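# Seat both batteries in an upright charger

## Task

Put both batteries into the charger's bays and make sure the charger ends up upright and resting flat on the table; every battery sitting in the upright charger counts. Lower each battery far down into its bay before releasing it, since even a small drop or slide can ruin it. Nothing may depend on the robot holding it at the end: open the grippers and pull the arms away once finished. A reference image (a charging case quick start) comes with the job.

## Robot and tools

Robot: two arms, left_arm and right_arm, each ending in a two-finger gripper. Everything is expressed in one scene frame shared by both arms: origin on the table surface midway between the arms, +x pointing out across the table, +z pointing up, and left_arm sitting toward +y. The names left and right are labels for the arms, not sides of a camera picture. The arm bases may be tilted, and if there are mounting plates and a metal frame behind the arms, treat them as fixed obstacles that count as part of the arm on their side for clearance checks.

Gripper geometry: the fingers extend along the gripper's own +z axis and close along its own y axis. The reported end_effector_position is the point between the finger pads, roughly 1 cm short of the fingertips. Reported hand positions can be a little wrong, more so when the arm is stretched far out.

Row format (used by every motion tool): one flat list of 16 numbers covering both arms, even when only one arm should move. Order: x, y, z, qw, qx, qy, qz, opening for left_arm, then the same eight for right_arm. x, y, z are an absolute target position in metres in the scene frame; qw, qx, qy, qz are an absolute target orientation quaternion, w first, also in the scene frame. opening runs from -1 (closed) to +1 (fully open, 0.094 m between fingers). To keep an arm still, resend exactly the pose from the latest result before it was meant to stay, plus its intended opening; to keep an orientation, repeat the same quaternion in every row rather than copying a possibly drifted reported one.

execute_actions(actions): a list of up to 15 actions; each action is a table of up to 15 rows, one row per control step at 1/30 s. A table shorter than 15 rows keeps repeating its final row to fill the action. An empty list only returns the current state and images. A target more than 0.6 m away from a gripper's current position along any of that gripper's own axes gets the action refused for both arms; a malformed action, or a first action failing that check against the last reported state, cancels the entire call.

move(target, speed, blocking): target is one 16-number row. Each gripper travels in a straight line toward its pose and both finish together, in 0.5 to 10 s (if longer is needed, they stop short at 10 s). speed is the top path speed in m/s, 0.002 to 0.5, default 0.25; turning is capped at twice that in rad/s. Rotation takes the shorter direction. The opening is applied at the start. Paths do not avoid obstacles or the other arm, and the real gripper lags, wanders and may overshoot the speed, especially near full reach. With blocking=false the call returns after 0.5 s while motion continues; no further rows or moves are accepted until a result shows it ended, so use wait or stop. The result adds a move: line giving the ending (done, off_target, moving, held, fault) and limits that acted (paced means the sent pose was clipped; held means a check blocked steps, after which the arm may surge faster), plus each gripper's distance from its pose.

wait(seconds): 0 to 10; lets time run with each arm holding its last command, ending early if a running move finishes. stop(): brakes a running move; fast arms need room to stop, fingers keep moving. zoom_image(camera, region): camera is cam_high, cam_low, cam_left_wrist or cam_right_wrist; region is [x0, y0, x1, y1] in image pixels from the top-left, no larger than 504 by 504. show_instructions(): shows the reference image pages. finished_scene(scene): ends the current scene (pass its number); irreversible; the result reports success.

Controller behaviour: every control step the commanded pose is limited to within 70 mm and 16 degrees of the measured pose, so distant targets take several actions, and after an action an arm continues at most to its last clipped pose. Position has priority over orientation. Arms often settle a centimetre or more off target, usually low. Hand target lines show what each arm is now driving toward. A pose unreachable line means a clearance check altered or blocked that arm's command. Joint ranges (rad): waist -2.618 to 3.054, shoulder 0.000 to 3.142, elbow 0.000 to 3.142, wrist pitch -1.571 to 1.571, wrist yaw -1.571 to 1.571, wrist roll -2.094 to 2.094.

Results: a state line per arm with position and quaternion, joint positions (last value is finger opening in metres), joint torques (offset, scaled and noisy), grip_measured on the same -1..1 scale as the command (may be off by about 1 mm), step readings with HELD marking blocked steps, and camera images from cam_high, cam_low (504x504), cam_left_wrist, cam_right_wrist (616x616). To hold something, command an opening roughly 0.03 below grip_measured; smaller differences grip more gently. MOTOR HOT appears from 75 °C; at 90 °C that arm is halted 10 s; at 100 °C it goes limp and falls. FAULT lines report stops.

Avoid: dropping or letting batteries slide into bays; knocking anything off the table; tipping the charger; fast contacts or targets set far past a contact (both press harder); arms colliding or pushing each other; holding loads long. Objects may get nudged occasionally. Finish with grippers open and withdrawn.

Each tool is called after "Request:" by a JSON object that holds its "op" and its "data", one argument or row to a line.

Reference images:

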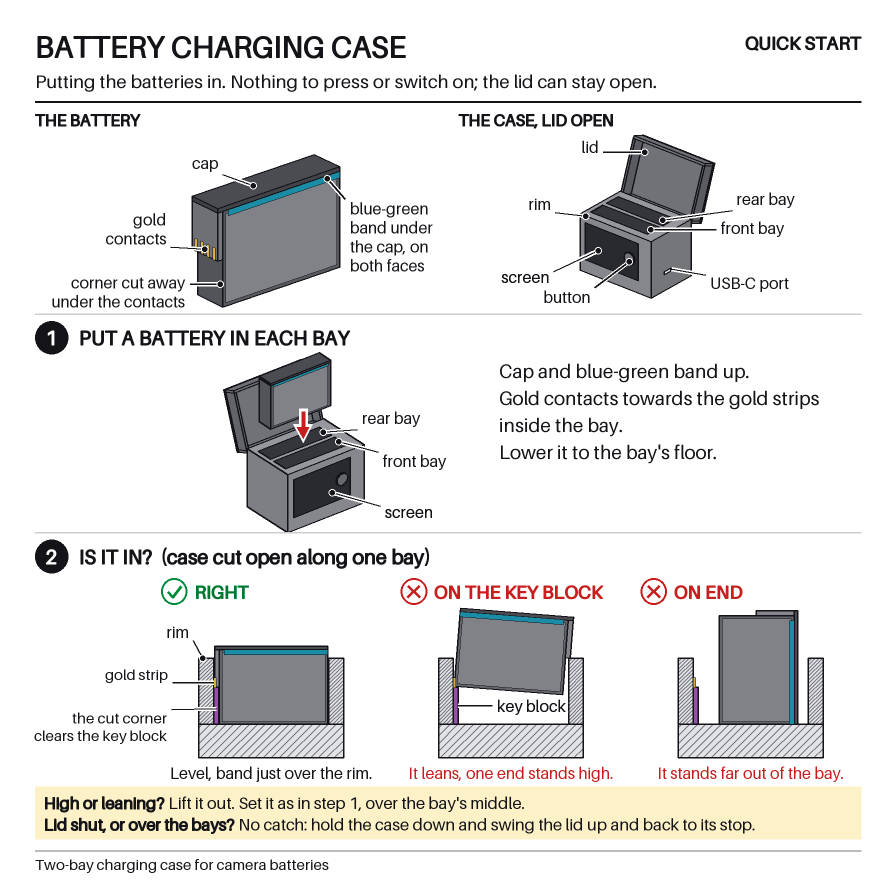

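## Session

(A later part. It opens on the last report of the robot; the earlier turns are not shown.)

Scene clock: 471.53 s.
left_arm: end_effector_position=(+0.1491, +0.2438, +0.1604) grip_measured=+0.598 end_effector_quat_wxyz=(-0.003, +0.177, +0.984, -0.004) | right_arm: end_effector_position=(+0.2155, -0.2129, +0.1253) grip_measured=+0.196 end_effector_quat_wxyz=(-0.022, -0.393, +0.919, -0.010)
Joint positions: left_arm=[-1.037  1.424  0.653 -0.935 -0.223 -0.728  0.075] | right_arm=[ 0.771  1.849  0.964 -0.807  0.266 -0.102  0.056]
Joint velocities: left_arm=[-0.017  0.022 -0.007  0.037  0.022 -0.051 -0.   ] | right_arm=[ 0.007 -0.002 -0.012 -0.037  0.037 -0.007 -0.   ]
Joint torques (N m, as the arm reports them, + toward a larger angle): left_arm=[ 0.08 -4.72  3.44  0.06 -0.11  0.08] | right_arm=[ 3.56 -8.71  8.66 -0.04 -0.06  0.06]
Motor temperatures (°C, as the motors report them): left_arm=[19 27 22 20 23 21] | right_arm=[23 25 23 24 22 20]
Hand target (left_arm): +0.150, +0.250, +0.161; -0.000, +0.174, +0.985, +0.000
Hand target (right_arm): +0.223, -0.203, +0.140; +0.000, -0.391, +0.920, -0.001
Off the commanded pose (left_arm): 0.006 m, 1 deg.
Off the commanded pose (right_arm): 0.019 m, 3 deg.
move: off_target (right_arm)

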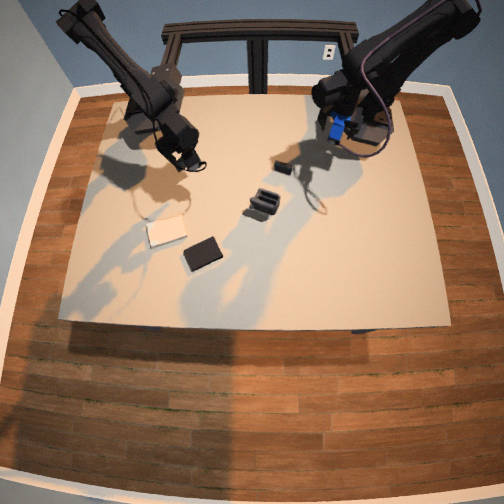

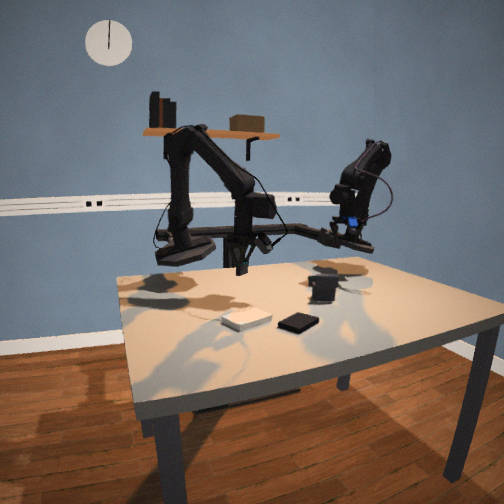

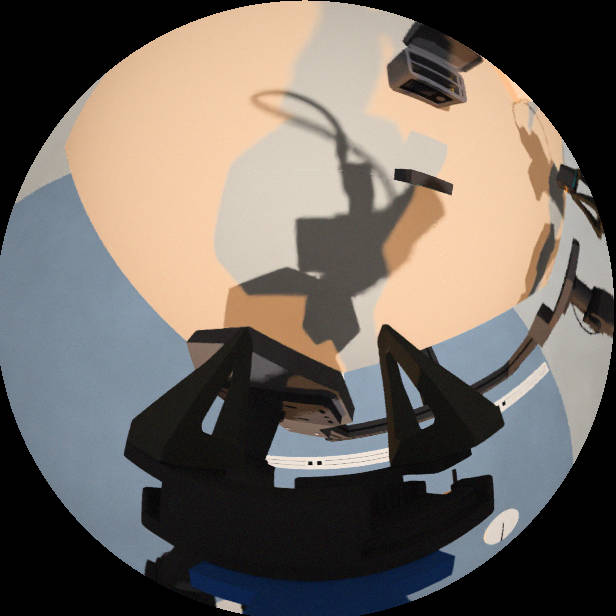

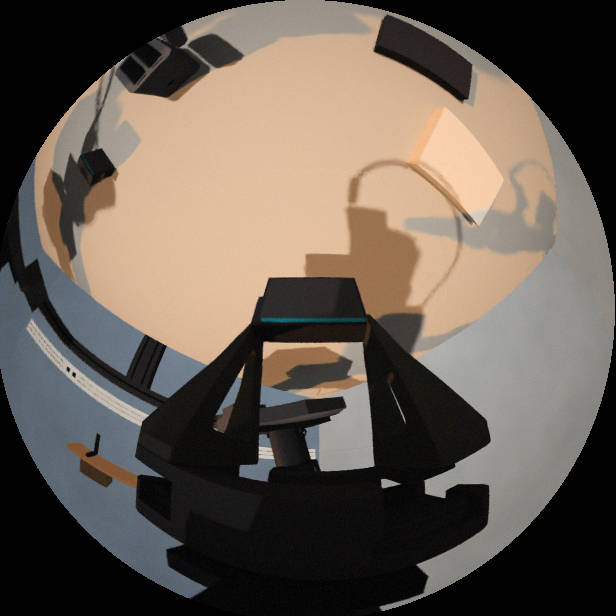

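Request:
{"op": "move", "data": {
  "target": [0.15,0.27,0.16,0,0.174,0.985,0,0.6, 0.265,-0.005,0.15,0,-0.985,0.174,0,0.17],
  "speed": 0.15
}}

Scene clock: 483.70 s.
left_arm: end_effector_position=(+0.1513, +0.2628, +0.1614) grip_measured=+0.598 end_effector_quat_wxyz=(-0.001, +0.174, +0.985, -0.006) | right_arm: end_effector_position=(+0.2704, -0.0152, +0.1372) grip_measured=+0.196 end_effector_quat_wxyz=(+0.012, +0.982, -0.187, +0.005)
Joint positions: left_arm=[-0.977  1.336  0.611 -0.962 -0.23  -0.671  0.075] | right_arm=[ 1.032  2.519  1.945 -1.152  0.252 -1.8    0.056]
Joint velocities: left_arm=[-0.002  0.012 -0.017 -0.081  0.051 -0.022  0.001] | right_arm=[-0.002 -0.002  0.007 -0.007 -0.051  0.066 -0.001]
Joint torques (N m, as the arm reports them, + toward a larger angle): left_arm=[-0.06 -4.15  3.18  0.1  -0.13  0.06] | right_arm=[  4.92 -12.13   9.7   -0.08  -0.13  -0.07]
Motor temperatures (°C, as the motors report them): left_arm=[19 27 22 20 23 21] | right_arm=[23 26 24 24 22 20]
Hand target (left_arm): +0.150, +0.270, +0.160; -0.000, +0.174, +0.985, +0.000
Hand target (right_arm): +0.266, -0.006, +0.148; +0.002, +0.985, -0.174, +0.003
Off the commanded pose (left_arm): 0.007 m, 1 deg.
Off the commanded pose (right_arm): 0.017 m, 2 deg.
move: off_target (right_arm)

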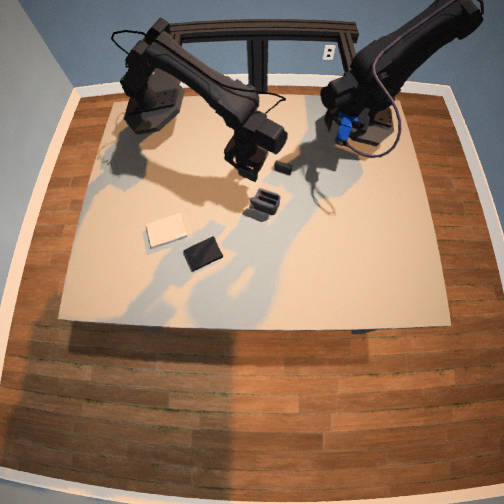

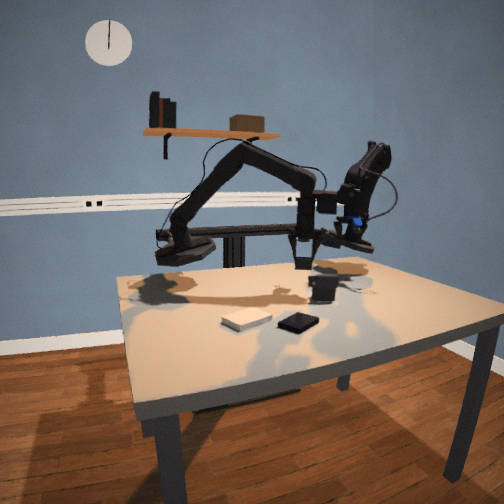

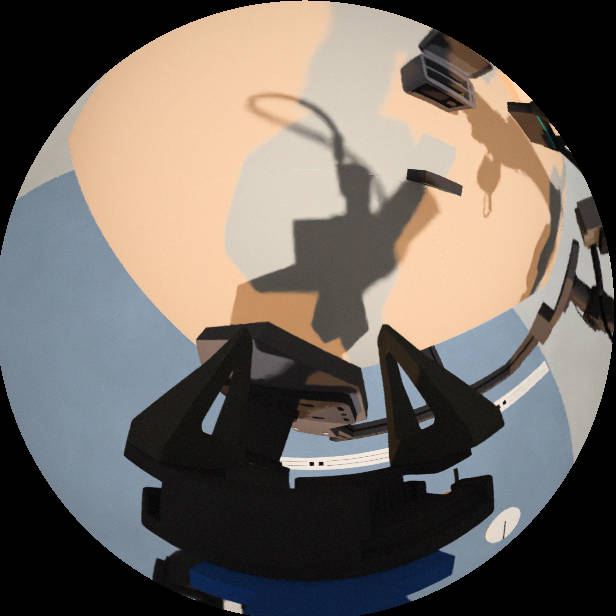

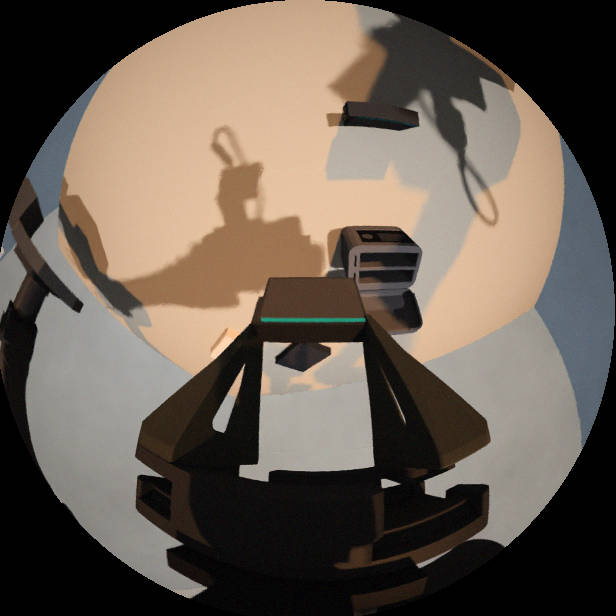

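Request:
{"op": "move", "data": {
  "target": [0.15,0.27,0.16,0,0.174,0.985,0,0.6, 0.285,0.065,0.145,0,-0.985,0.174,0,0.17],
  "speed": 0.1
}}

Scene clock: 493.30 s.
left_arm: end_effector_position=(+0.1513, +0.2628, +0.1614) grip_measured=+0.598 end_effector_quat_wxyz=(-0.001, +0.174, +0.985, -0.006) | right_arm: end_effector_position=(+0.2910, +0.0578, +0.1304) grip_measured=+0.196 end_effector_quat_wxyz=(-0.007, +0.984, -0.176, +0.011)
Joint positions: left_arm=[-0.977  1.336  0.611 -0.962 -0.23  -0.671  0.075] | right_arm=[ 1.074  3.008  2.829 -1.517  0.241 -1.791  0.056]
Joint velocities: left_arm=[-0.002 -0.017 -0.012 -0.081  0.037  0.007 -0.002] | right_arm=[-0.012  0.007 -0.002 -0.022  0.022  0.007  0.001]
Joint torques (N m, as the arm reports them, + toward a larger angle): left_arm=[-0.28 -4.    3.19  0.13 -0.1   0.09] | right_arm=[  5.16 -14.48   9.63   0.    -0.14   0.09]
Motor temperatures (°C, as the motors report them): left_arm=[19 27 22 20 23 21] | right_arm=[24 27 25 23 22 20]
Hand target (left_arm): +0.150, +0.270, +0.160; +0.000, +0.174, +0.985, +0.000
Hand target (right_arm): +0.285, +0.065, +0.144; -0.020, +0.985, -0.173, +0.009
Off the commanded pose (left_arm): 0.007 m, 1 deg.
Off the commanded pose (right_arm): 0.017 m, 1 deg.
elbow stopped short (right arm): the move would have taken joint 3 (elbow) straighter than the controller allows; a more bent joint 3 avoids this.
move: off_target (right_arm)

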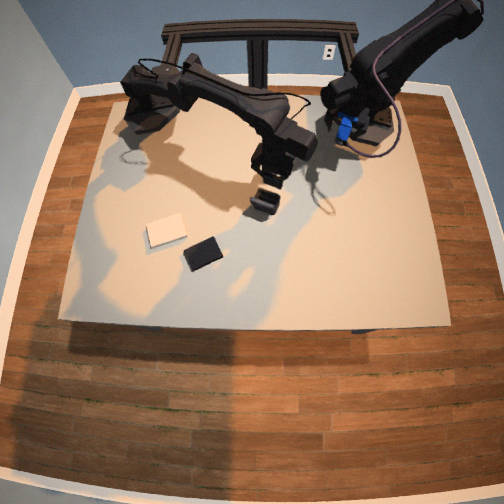

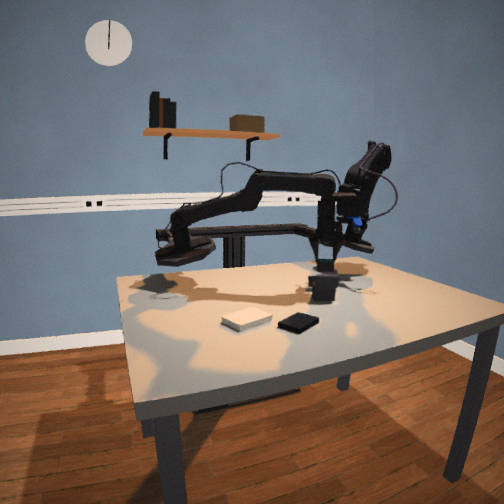

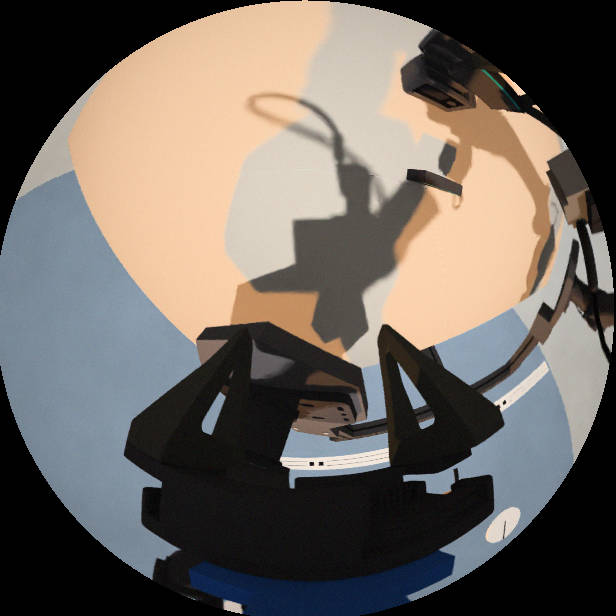

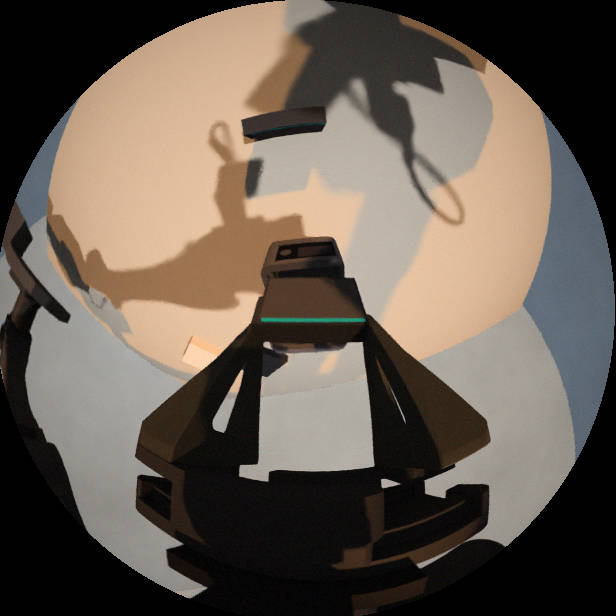

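Request:
{"op": "move", "data": {
  "target": [0.30,0.16,0.12,0,-0.574,0.819,0,-0.4, 0.22,-0.13,0.15,0,-0.985,0.174,0,0.17],
  "speed": 0.15
}}

Scene clock: 512.03 s.
left_arm: end_effector_position=(+0.2905, +0.1611, +0.1129) grip_measured=-0.398 end_effector_quat_wxyz=(-0.007, -0.567, +0.824, +0.004) | right_arm: end_effector_position=(+0.2165, -0.1303, +0.1441) grip_measured=+0.196 end_effector_quat_wxyz=(+0.014, +0.985, -0.173, -0.007)
Joint positions: left_arm=[-0.751  2.041  1.179 -0.785 -0.25  -1.999  0.028] | right_arm=[ 0.965  2.043  1.239 -0.92   0.243 -1.895  0.056]
Joint velocities: left_arm=[ 0.007  0.007  0.007 -0.022  0.007 -0.037  0.   ] | right_arm=[-0.012 -0.002  0.012 -0.037  0.007  0.007  0.001]
Joint torques (N m, as the arm reports them, + toward a larger angle): left_arm=[-2.03 -7.98  5.63  0.03 -0.1  -0.05] | right_arm=[  2.02 -10.72   4.89   0.14  -0.02  -0.13]
Motor temperatures (°C, as the motors report them): left_arm=[19 26 22 20 23 21] | right_arm=[24 30 25 23 22 20]
Hand target (left_arm): +0.299, +0.159, +0.117; +0.000, -0.574, +0.819, -0.000
Hand target (right_arm): +0.219, -0.130, +0.152; -0.001, +0.985, -0.174, -0.001
Off the commanded pose (left_arm): 0.012 m, 1 deg.
Off the commanded pose (right_arm): 0.007 m, 2 deg.
move: off_target (left_arm)

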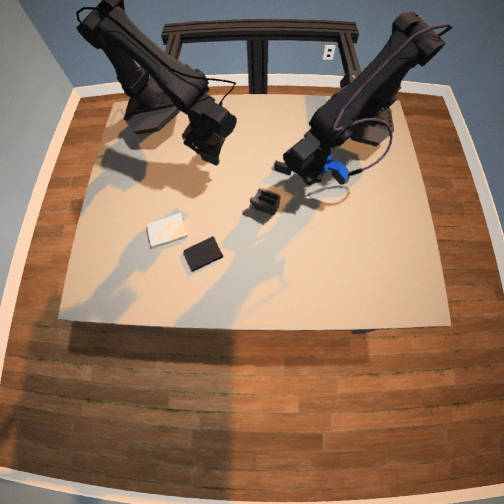

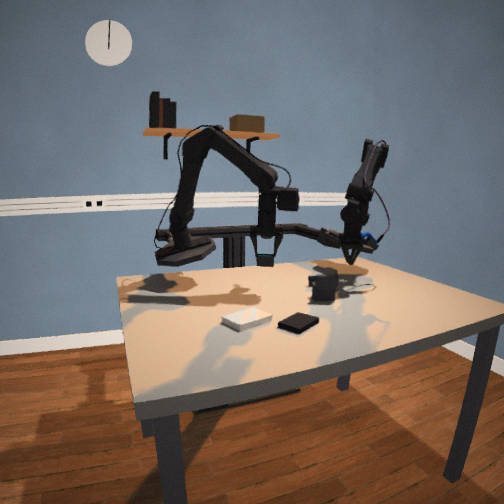

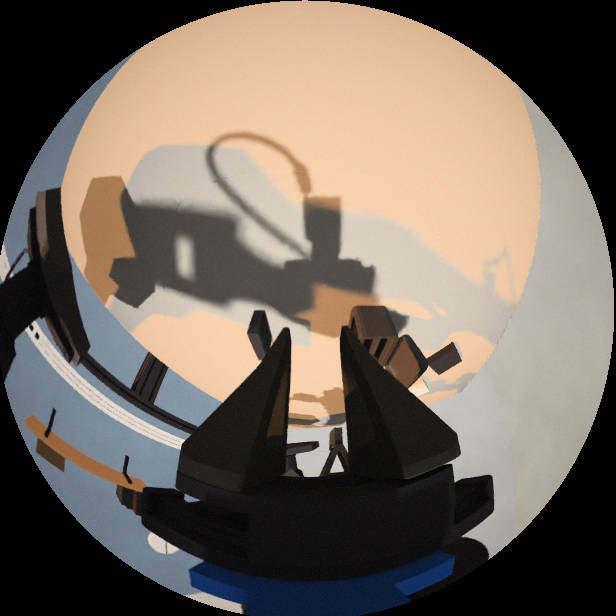

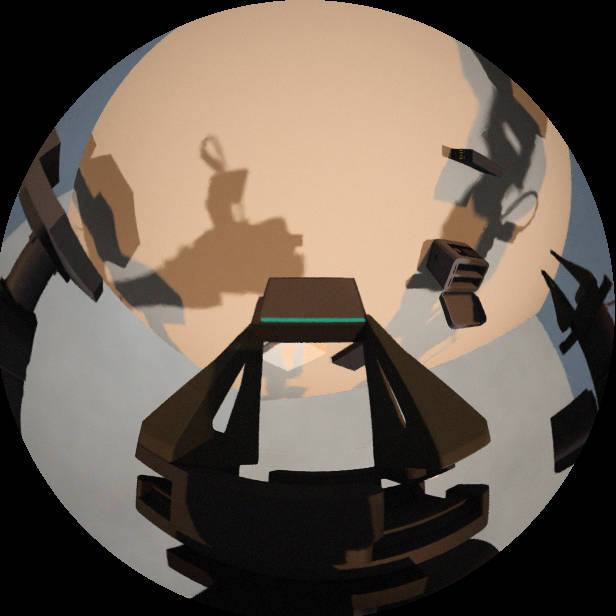

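Request:
{"op": "move", "data": {
  "target": [0.34,0.125,0.09,0,-0.574,0.819,0,-0.4, 0.22,-0.15,0.15,0,-0.985,0.174,0,0.17],
  "speed": 0.12
}}

Request:
{"op": "move", "data": {
  "target": [0.34,0.125,0.03,0,-0.574,0.819,0,-0.4, 0.22,-0.15,0.15,0,-0.985,0.174,0,0.17],
  "speed": 0.08
}}

Scene clock: 521.80 s.
left_arm: end_effector_position=(+0.3309, +0.1262, +0.0837) grip_measured=-0.398 end_effector_quat_wxyz=(-0.007, -0.574, +0.819, +0.004) | right_arm: end_effector_position=(+0.2174, -0.1496, +0.1437) grip_measured=+0.196 end_effector_quat_wxyz=(+0.013, +0.985, -0.174, -0.006)
Joint positions: left_arm=[-0.721  2.266  1.414 -0.787 -0.251 -1.985  0.028] | right_arm=[ 0.926  1.984  1.172 -0.899  0.248 -1.932  0.056]
Joint velocities: left_arm=[ 0.002  0.022  0.017  0.007 -0.007  0.095 -0.001] | right_arm=[-0.002 -0.002  0.002 -0.022  0.022 -0.037 -0.001]
Joint torques (N m, as the arm reports them, + toward a larger angle): left_arm=[ -2.68 -10.13   5.68  -0.01  -0.09   0.03] | right_arm=[  2.01 -10.09   4.81   0.18   0.01  -0.12]
Motor temperatures (°C, as the motors report them): left_arm=[19 27 23 20 23 21] | right_arm=[23 29 24 23 22 20]
Hand target (left_arm): +0.339, +0.125, +0.089; -0.000, -0.574, +0.819, -0.000
Hand target (right_arm): +0.220, -0.150, +0.150; -0.000, +0.985, -0.174, -0.000
Off the commanded pose (left_arm): 0.011 m, 1 deg.
Off the commanded pose (right_arm): 0.007 m, 2 deg.
move: off_target (left_arm)

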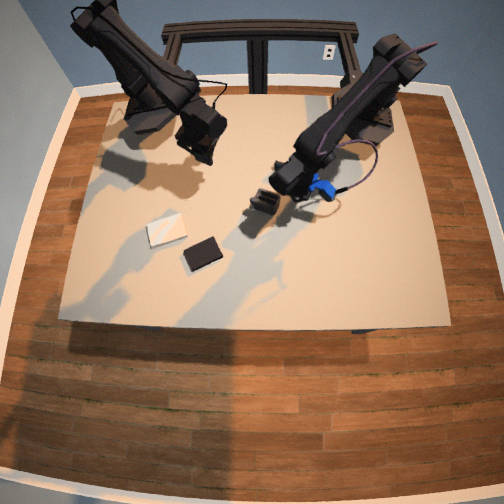

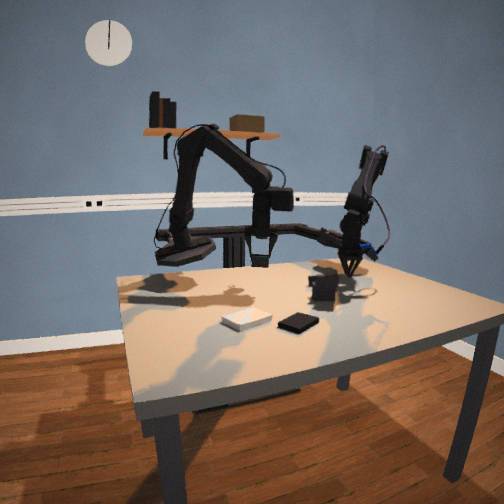

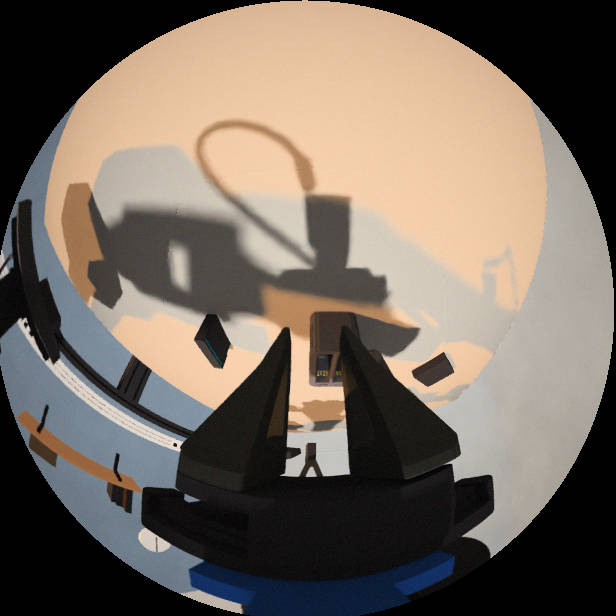

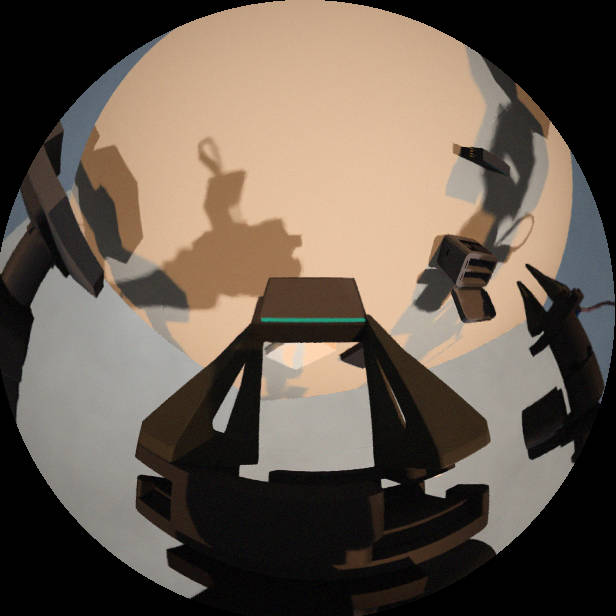

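Scene clock: 522.97 s.
left_arm: end_effector_position=(+0.3420, +0.1202, +0.0323) grip_measured=-0.398 end_effector_quat_wxyz=(-0.005, -0.577, +0.817, -0.005) | right_arm: end_effector_position=(+0.2179, -0.1494, +0.1437) grip_measured=+0.196 end_effector_quat_wxyz=(+0.012, +0.985, -0.173, -0.005)
Joint positions: left_arm=[-0.679  2.395  1.414 -0.627 -0.253 -1.943  0.028] | right_arm=[ 0.926  1.984  1.172 -0.897  0.249 -1.934  0.056]
Joint velocities: left_arm=[-0.017 -0.007 -0.002 -0.022 -0.022 -0.022 -0.001] | right_arm=[ 0.012  0.002  0.002 -0.037  0.037  0.007  0.   ]
Joint torques (N m, as the arm reports them, + toward a larger angle): left_arm=[ -2.77 -11.1    2.43   0.22  -0.11   0.1 ] | right_arm=[  1.95 -10.08   4.83   0.18  -0.05  -0.13]
Motor temperatures (°C, as the motors report them): left_arm=[19 27 23 20 23 21] | right_arm=[23 29 24 23 22 20]
Hand target (left_arm): +0.340, +0.125, +0.030; -0.000, -0.574, +0.819, +0.000
Hand target (right_arm): +0.220, -0.150, +0.150; +0.000, +0.985, -0.174, +0.000
Off the commanded pose (left_arm): 0.006 m, 1 deg.
Off the commanded pose (right_arm): 0.007 m, 2 deg.
move: done

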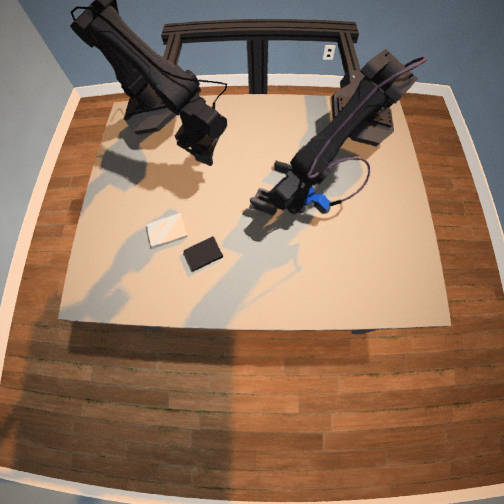

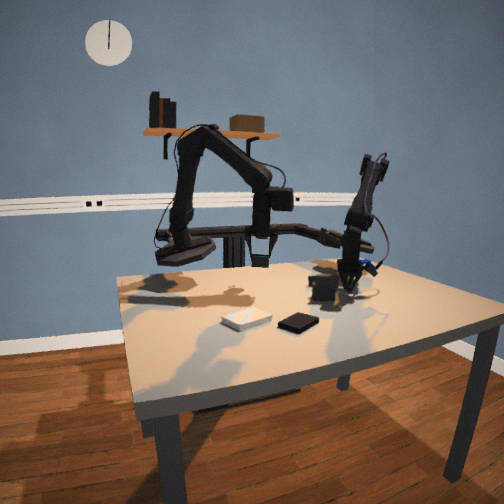

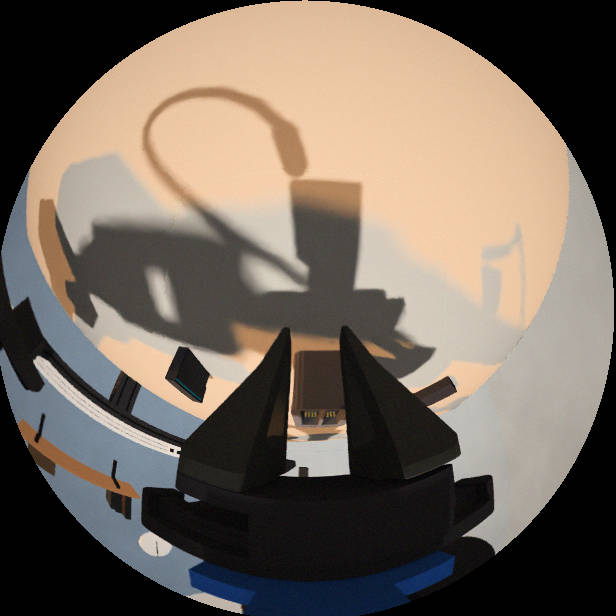

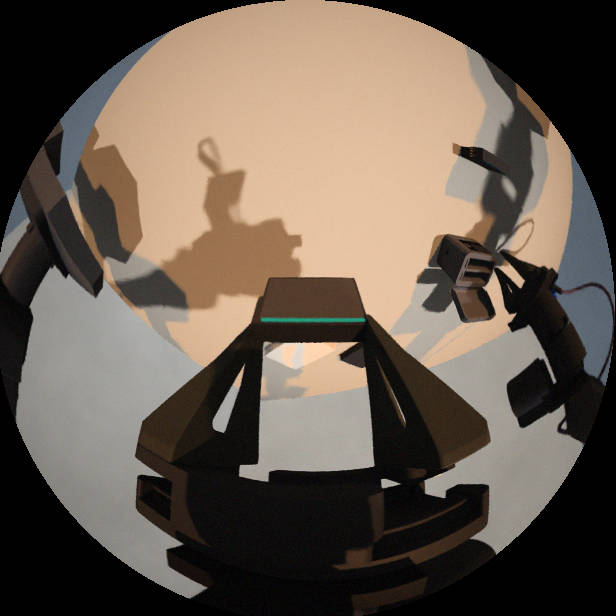

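Request:
{"op": "move", "data": {
  "target": [0.329,0.084,0.030,0,-0.574,0.819,0,-0.4, 0.20,-0.20,0.15,0,-0.985,0.174,0,0.17],
  "speed": 0.04
}}

Request:
{"op": "move", "data": {
  "target": [0.305,0.018,0.030,0,-0.574,0.819,0,-0.4, 0.20,-0.20,0.15,0,-0.985,0.174,0,0.17],
  "speed": 0.03
}}

Scene clock: 535.37 s.
left_arm: end_effector_position=(+0.3268, +0.0928, +0.0234) grip_measured=-0.398 end_effector_quat_wxyz=(-0.005, -0.578, +0.816, +0.004) | right_arm: end_effector_position=(+0.1975, -0.1991, +0.1454) grip_measured=+0.196 end_effector_quat_wxyz=(+0.012, +0.985, -0.174, -0.007)
Joint positions: left_arm=[-0.748  2.476  1.487 -0.658 -0.253 -2.022  0.028] | right_arm=[ 0.865  1.794  0.963 -0.864  0.254 -1.996  0.056]
Joint velocities: left_arm=[ 0.002  0.002 -0.017 -0.037 -0.051  0.007 -0.002] | right_arm=[-0.012  0.002  0.002 -0.007 -0.051 -0.051 -0.001]
Joint torques (N m, as the arm reports them, + toward a larger angle): left_arm=[ -4.54 -11.02   5.31  -0.02  -0.08  -0.05] | right_arm=[ 1.58 -8.53  4.75  0.18 -0.01 -0.1 ]
Motor temperatures (°C, as the motors report them): left_arm=[19 29 22 20 23 21] | right_arm=[23 28 24 23 22 20]
Hand target (left_arm): +0.328, +0.084, +0.030; +0.000, -0.574, +0.819, -0.001
Hand target (right_arm): +0.200, -0.200, +0.150; -0.000, +0.985, -0.174, -0.001
Off the commanded pose (left_arm): 0.011 m, 1 deg.
Off the commanded pose (right_arm): 0.005 m, 2 deg.
move: off_target (left_arm)

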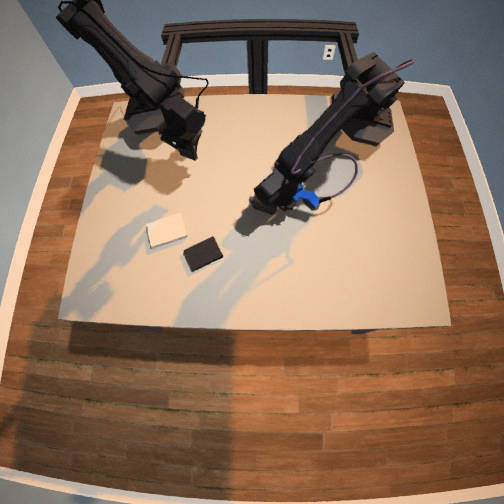

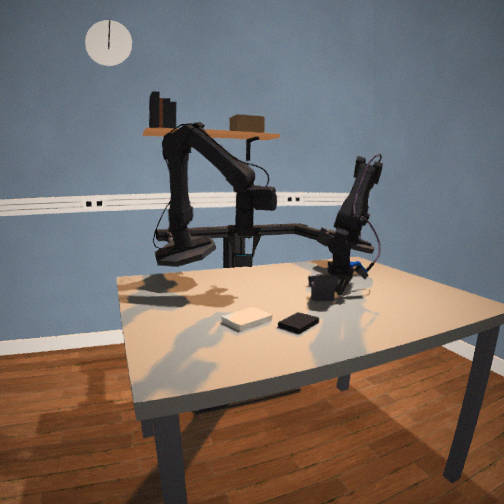

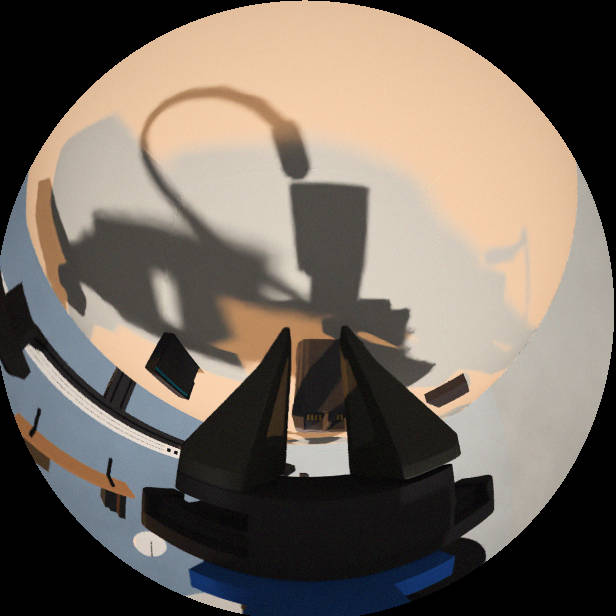

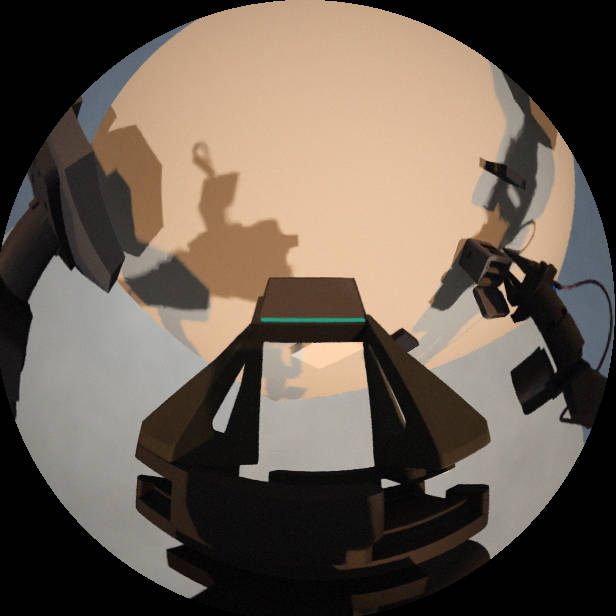

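Scene clock: 538.27 s.
left_arm: end_effector_position=(+0.3060, +0.0288, +0.0220) grip_measured=-0.398 end_effector_quat_wxyz=(-0.008, -0.559, +0.829, -0.001) | right_arm: end_effector_position=(+0.1981, -0.1989, +0.1454) grip_measured=+0.196 end_effector_quat_wxyz=(+0.011, +0.985, -0.172, -0.006)
Joint positions: left_arm=[-0.877  2.62   1.701 -0.748 -0.235 -2.105  0.028] | right_arm=[ 0.865  1.794  0.963 -0.861  0.255 -1.999  0.056]
Joint velocities: left_arm=[-0.002  0.002  0.007  0.007 -0.051 -0.007 -0.001] | right_arm=[ 0.007 -0.012 -0.007  0.095 -0.037  0.022 -0.001]
Joint torques (N m, as the arm reports them, + toward a larger angle): left_arm=[ -4.69 -12.19   5.48   0.02   0.05  -0.04] | right_arm=[ 1.52 -8.52  4.69  0.18 -0.04 -0.13]
Motor temperatures (°C, as the motors report them): left_arm=[19 29 22 20 23 21] | right_arm=[23 28 24 23 22 20]
Hand target (left_arm): +0.304, +0.019, +0.030; -0.010, -0.554, +0.832, -0.008
Hand target (right_arm): +0.200, -0.200, +0.150; +0.000, +0.985, -0.174, +0.000
Off the commanded pose (left_arm): 0.013 m, 2 deg.
Off the commanded pose (right_arm): 0.005 m, 1 deg.
joint sent to its limit (left arm) — the command would take joint 6 (wrist roll) past its lower limit, so that joint was sent only as far as its limit.
move: off_target (left_arm)

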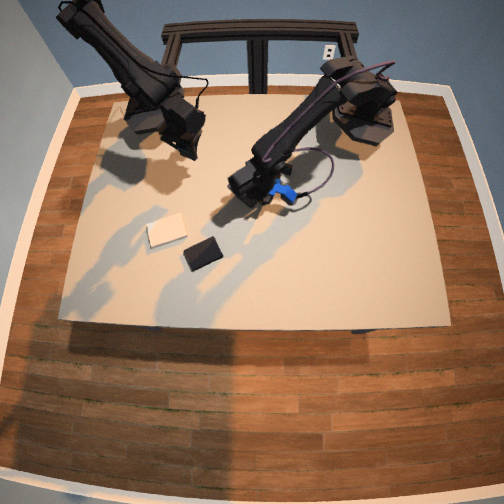

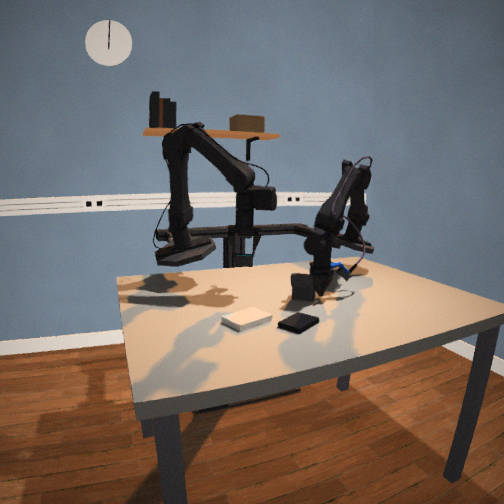

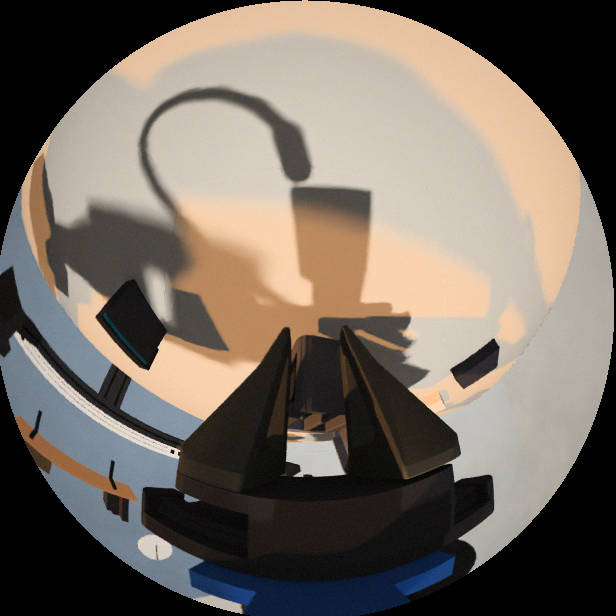

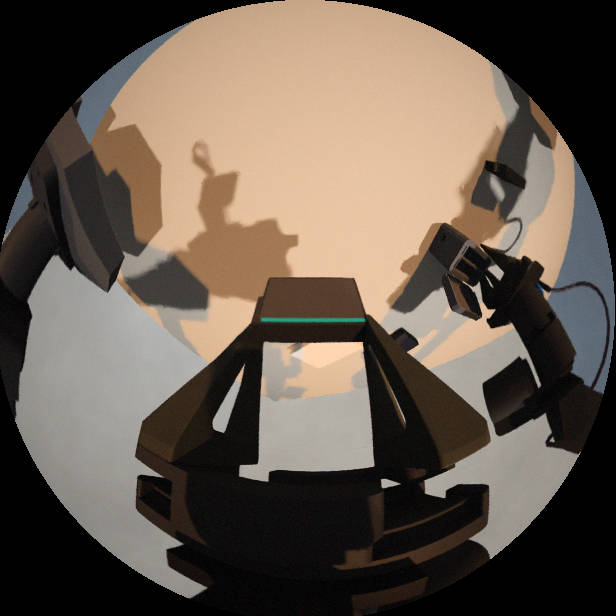

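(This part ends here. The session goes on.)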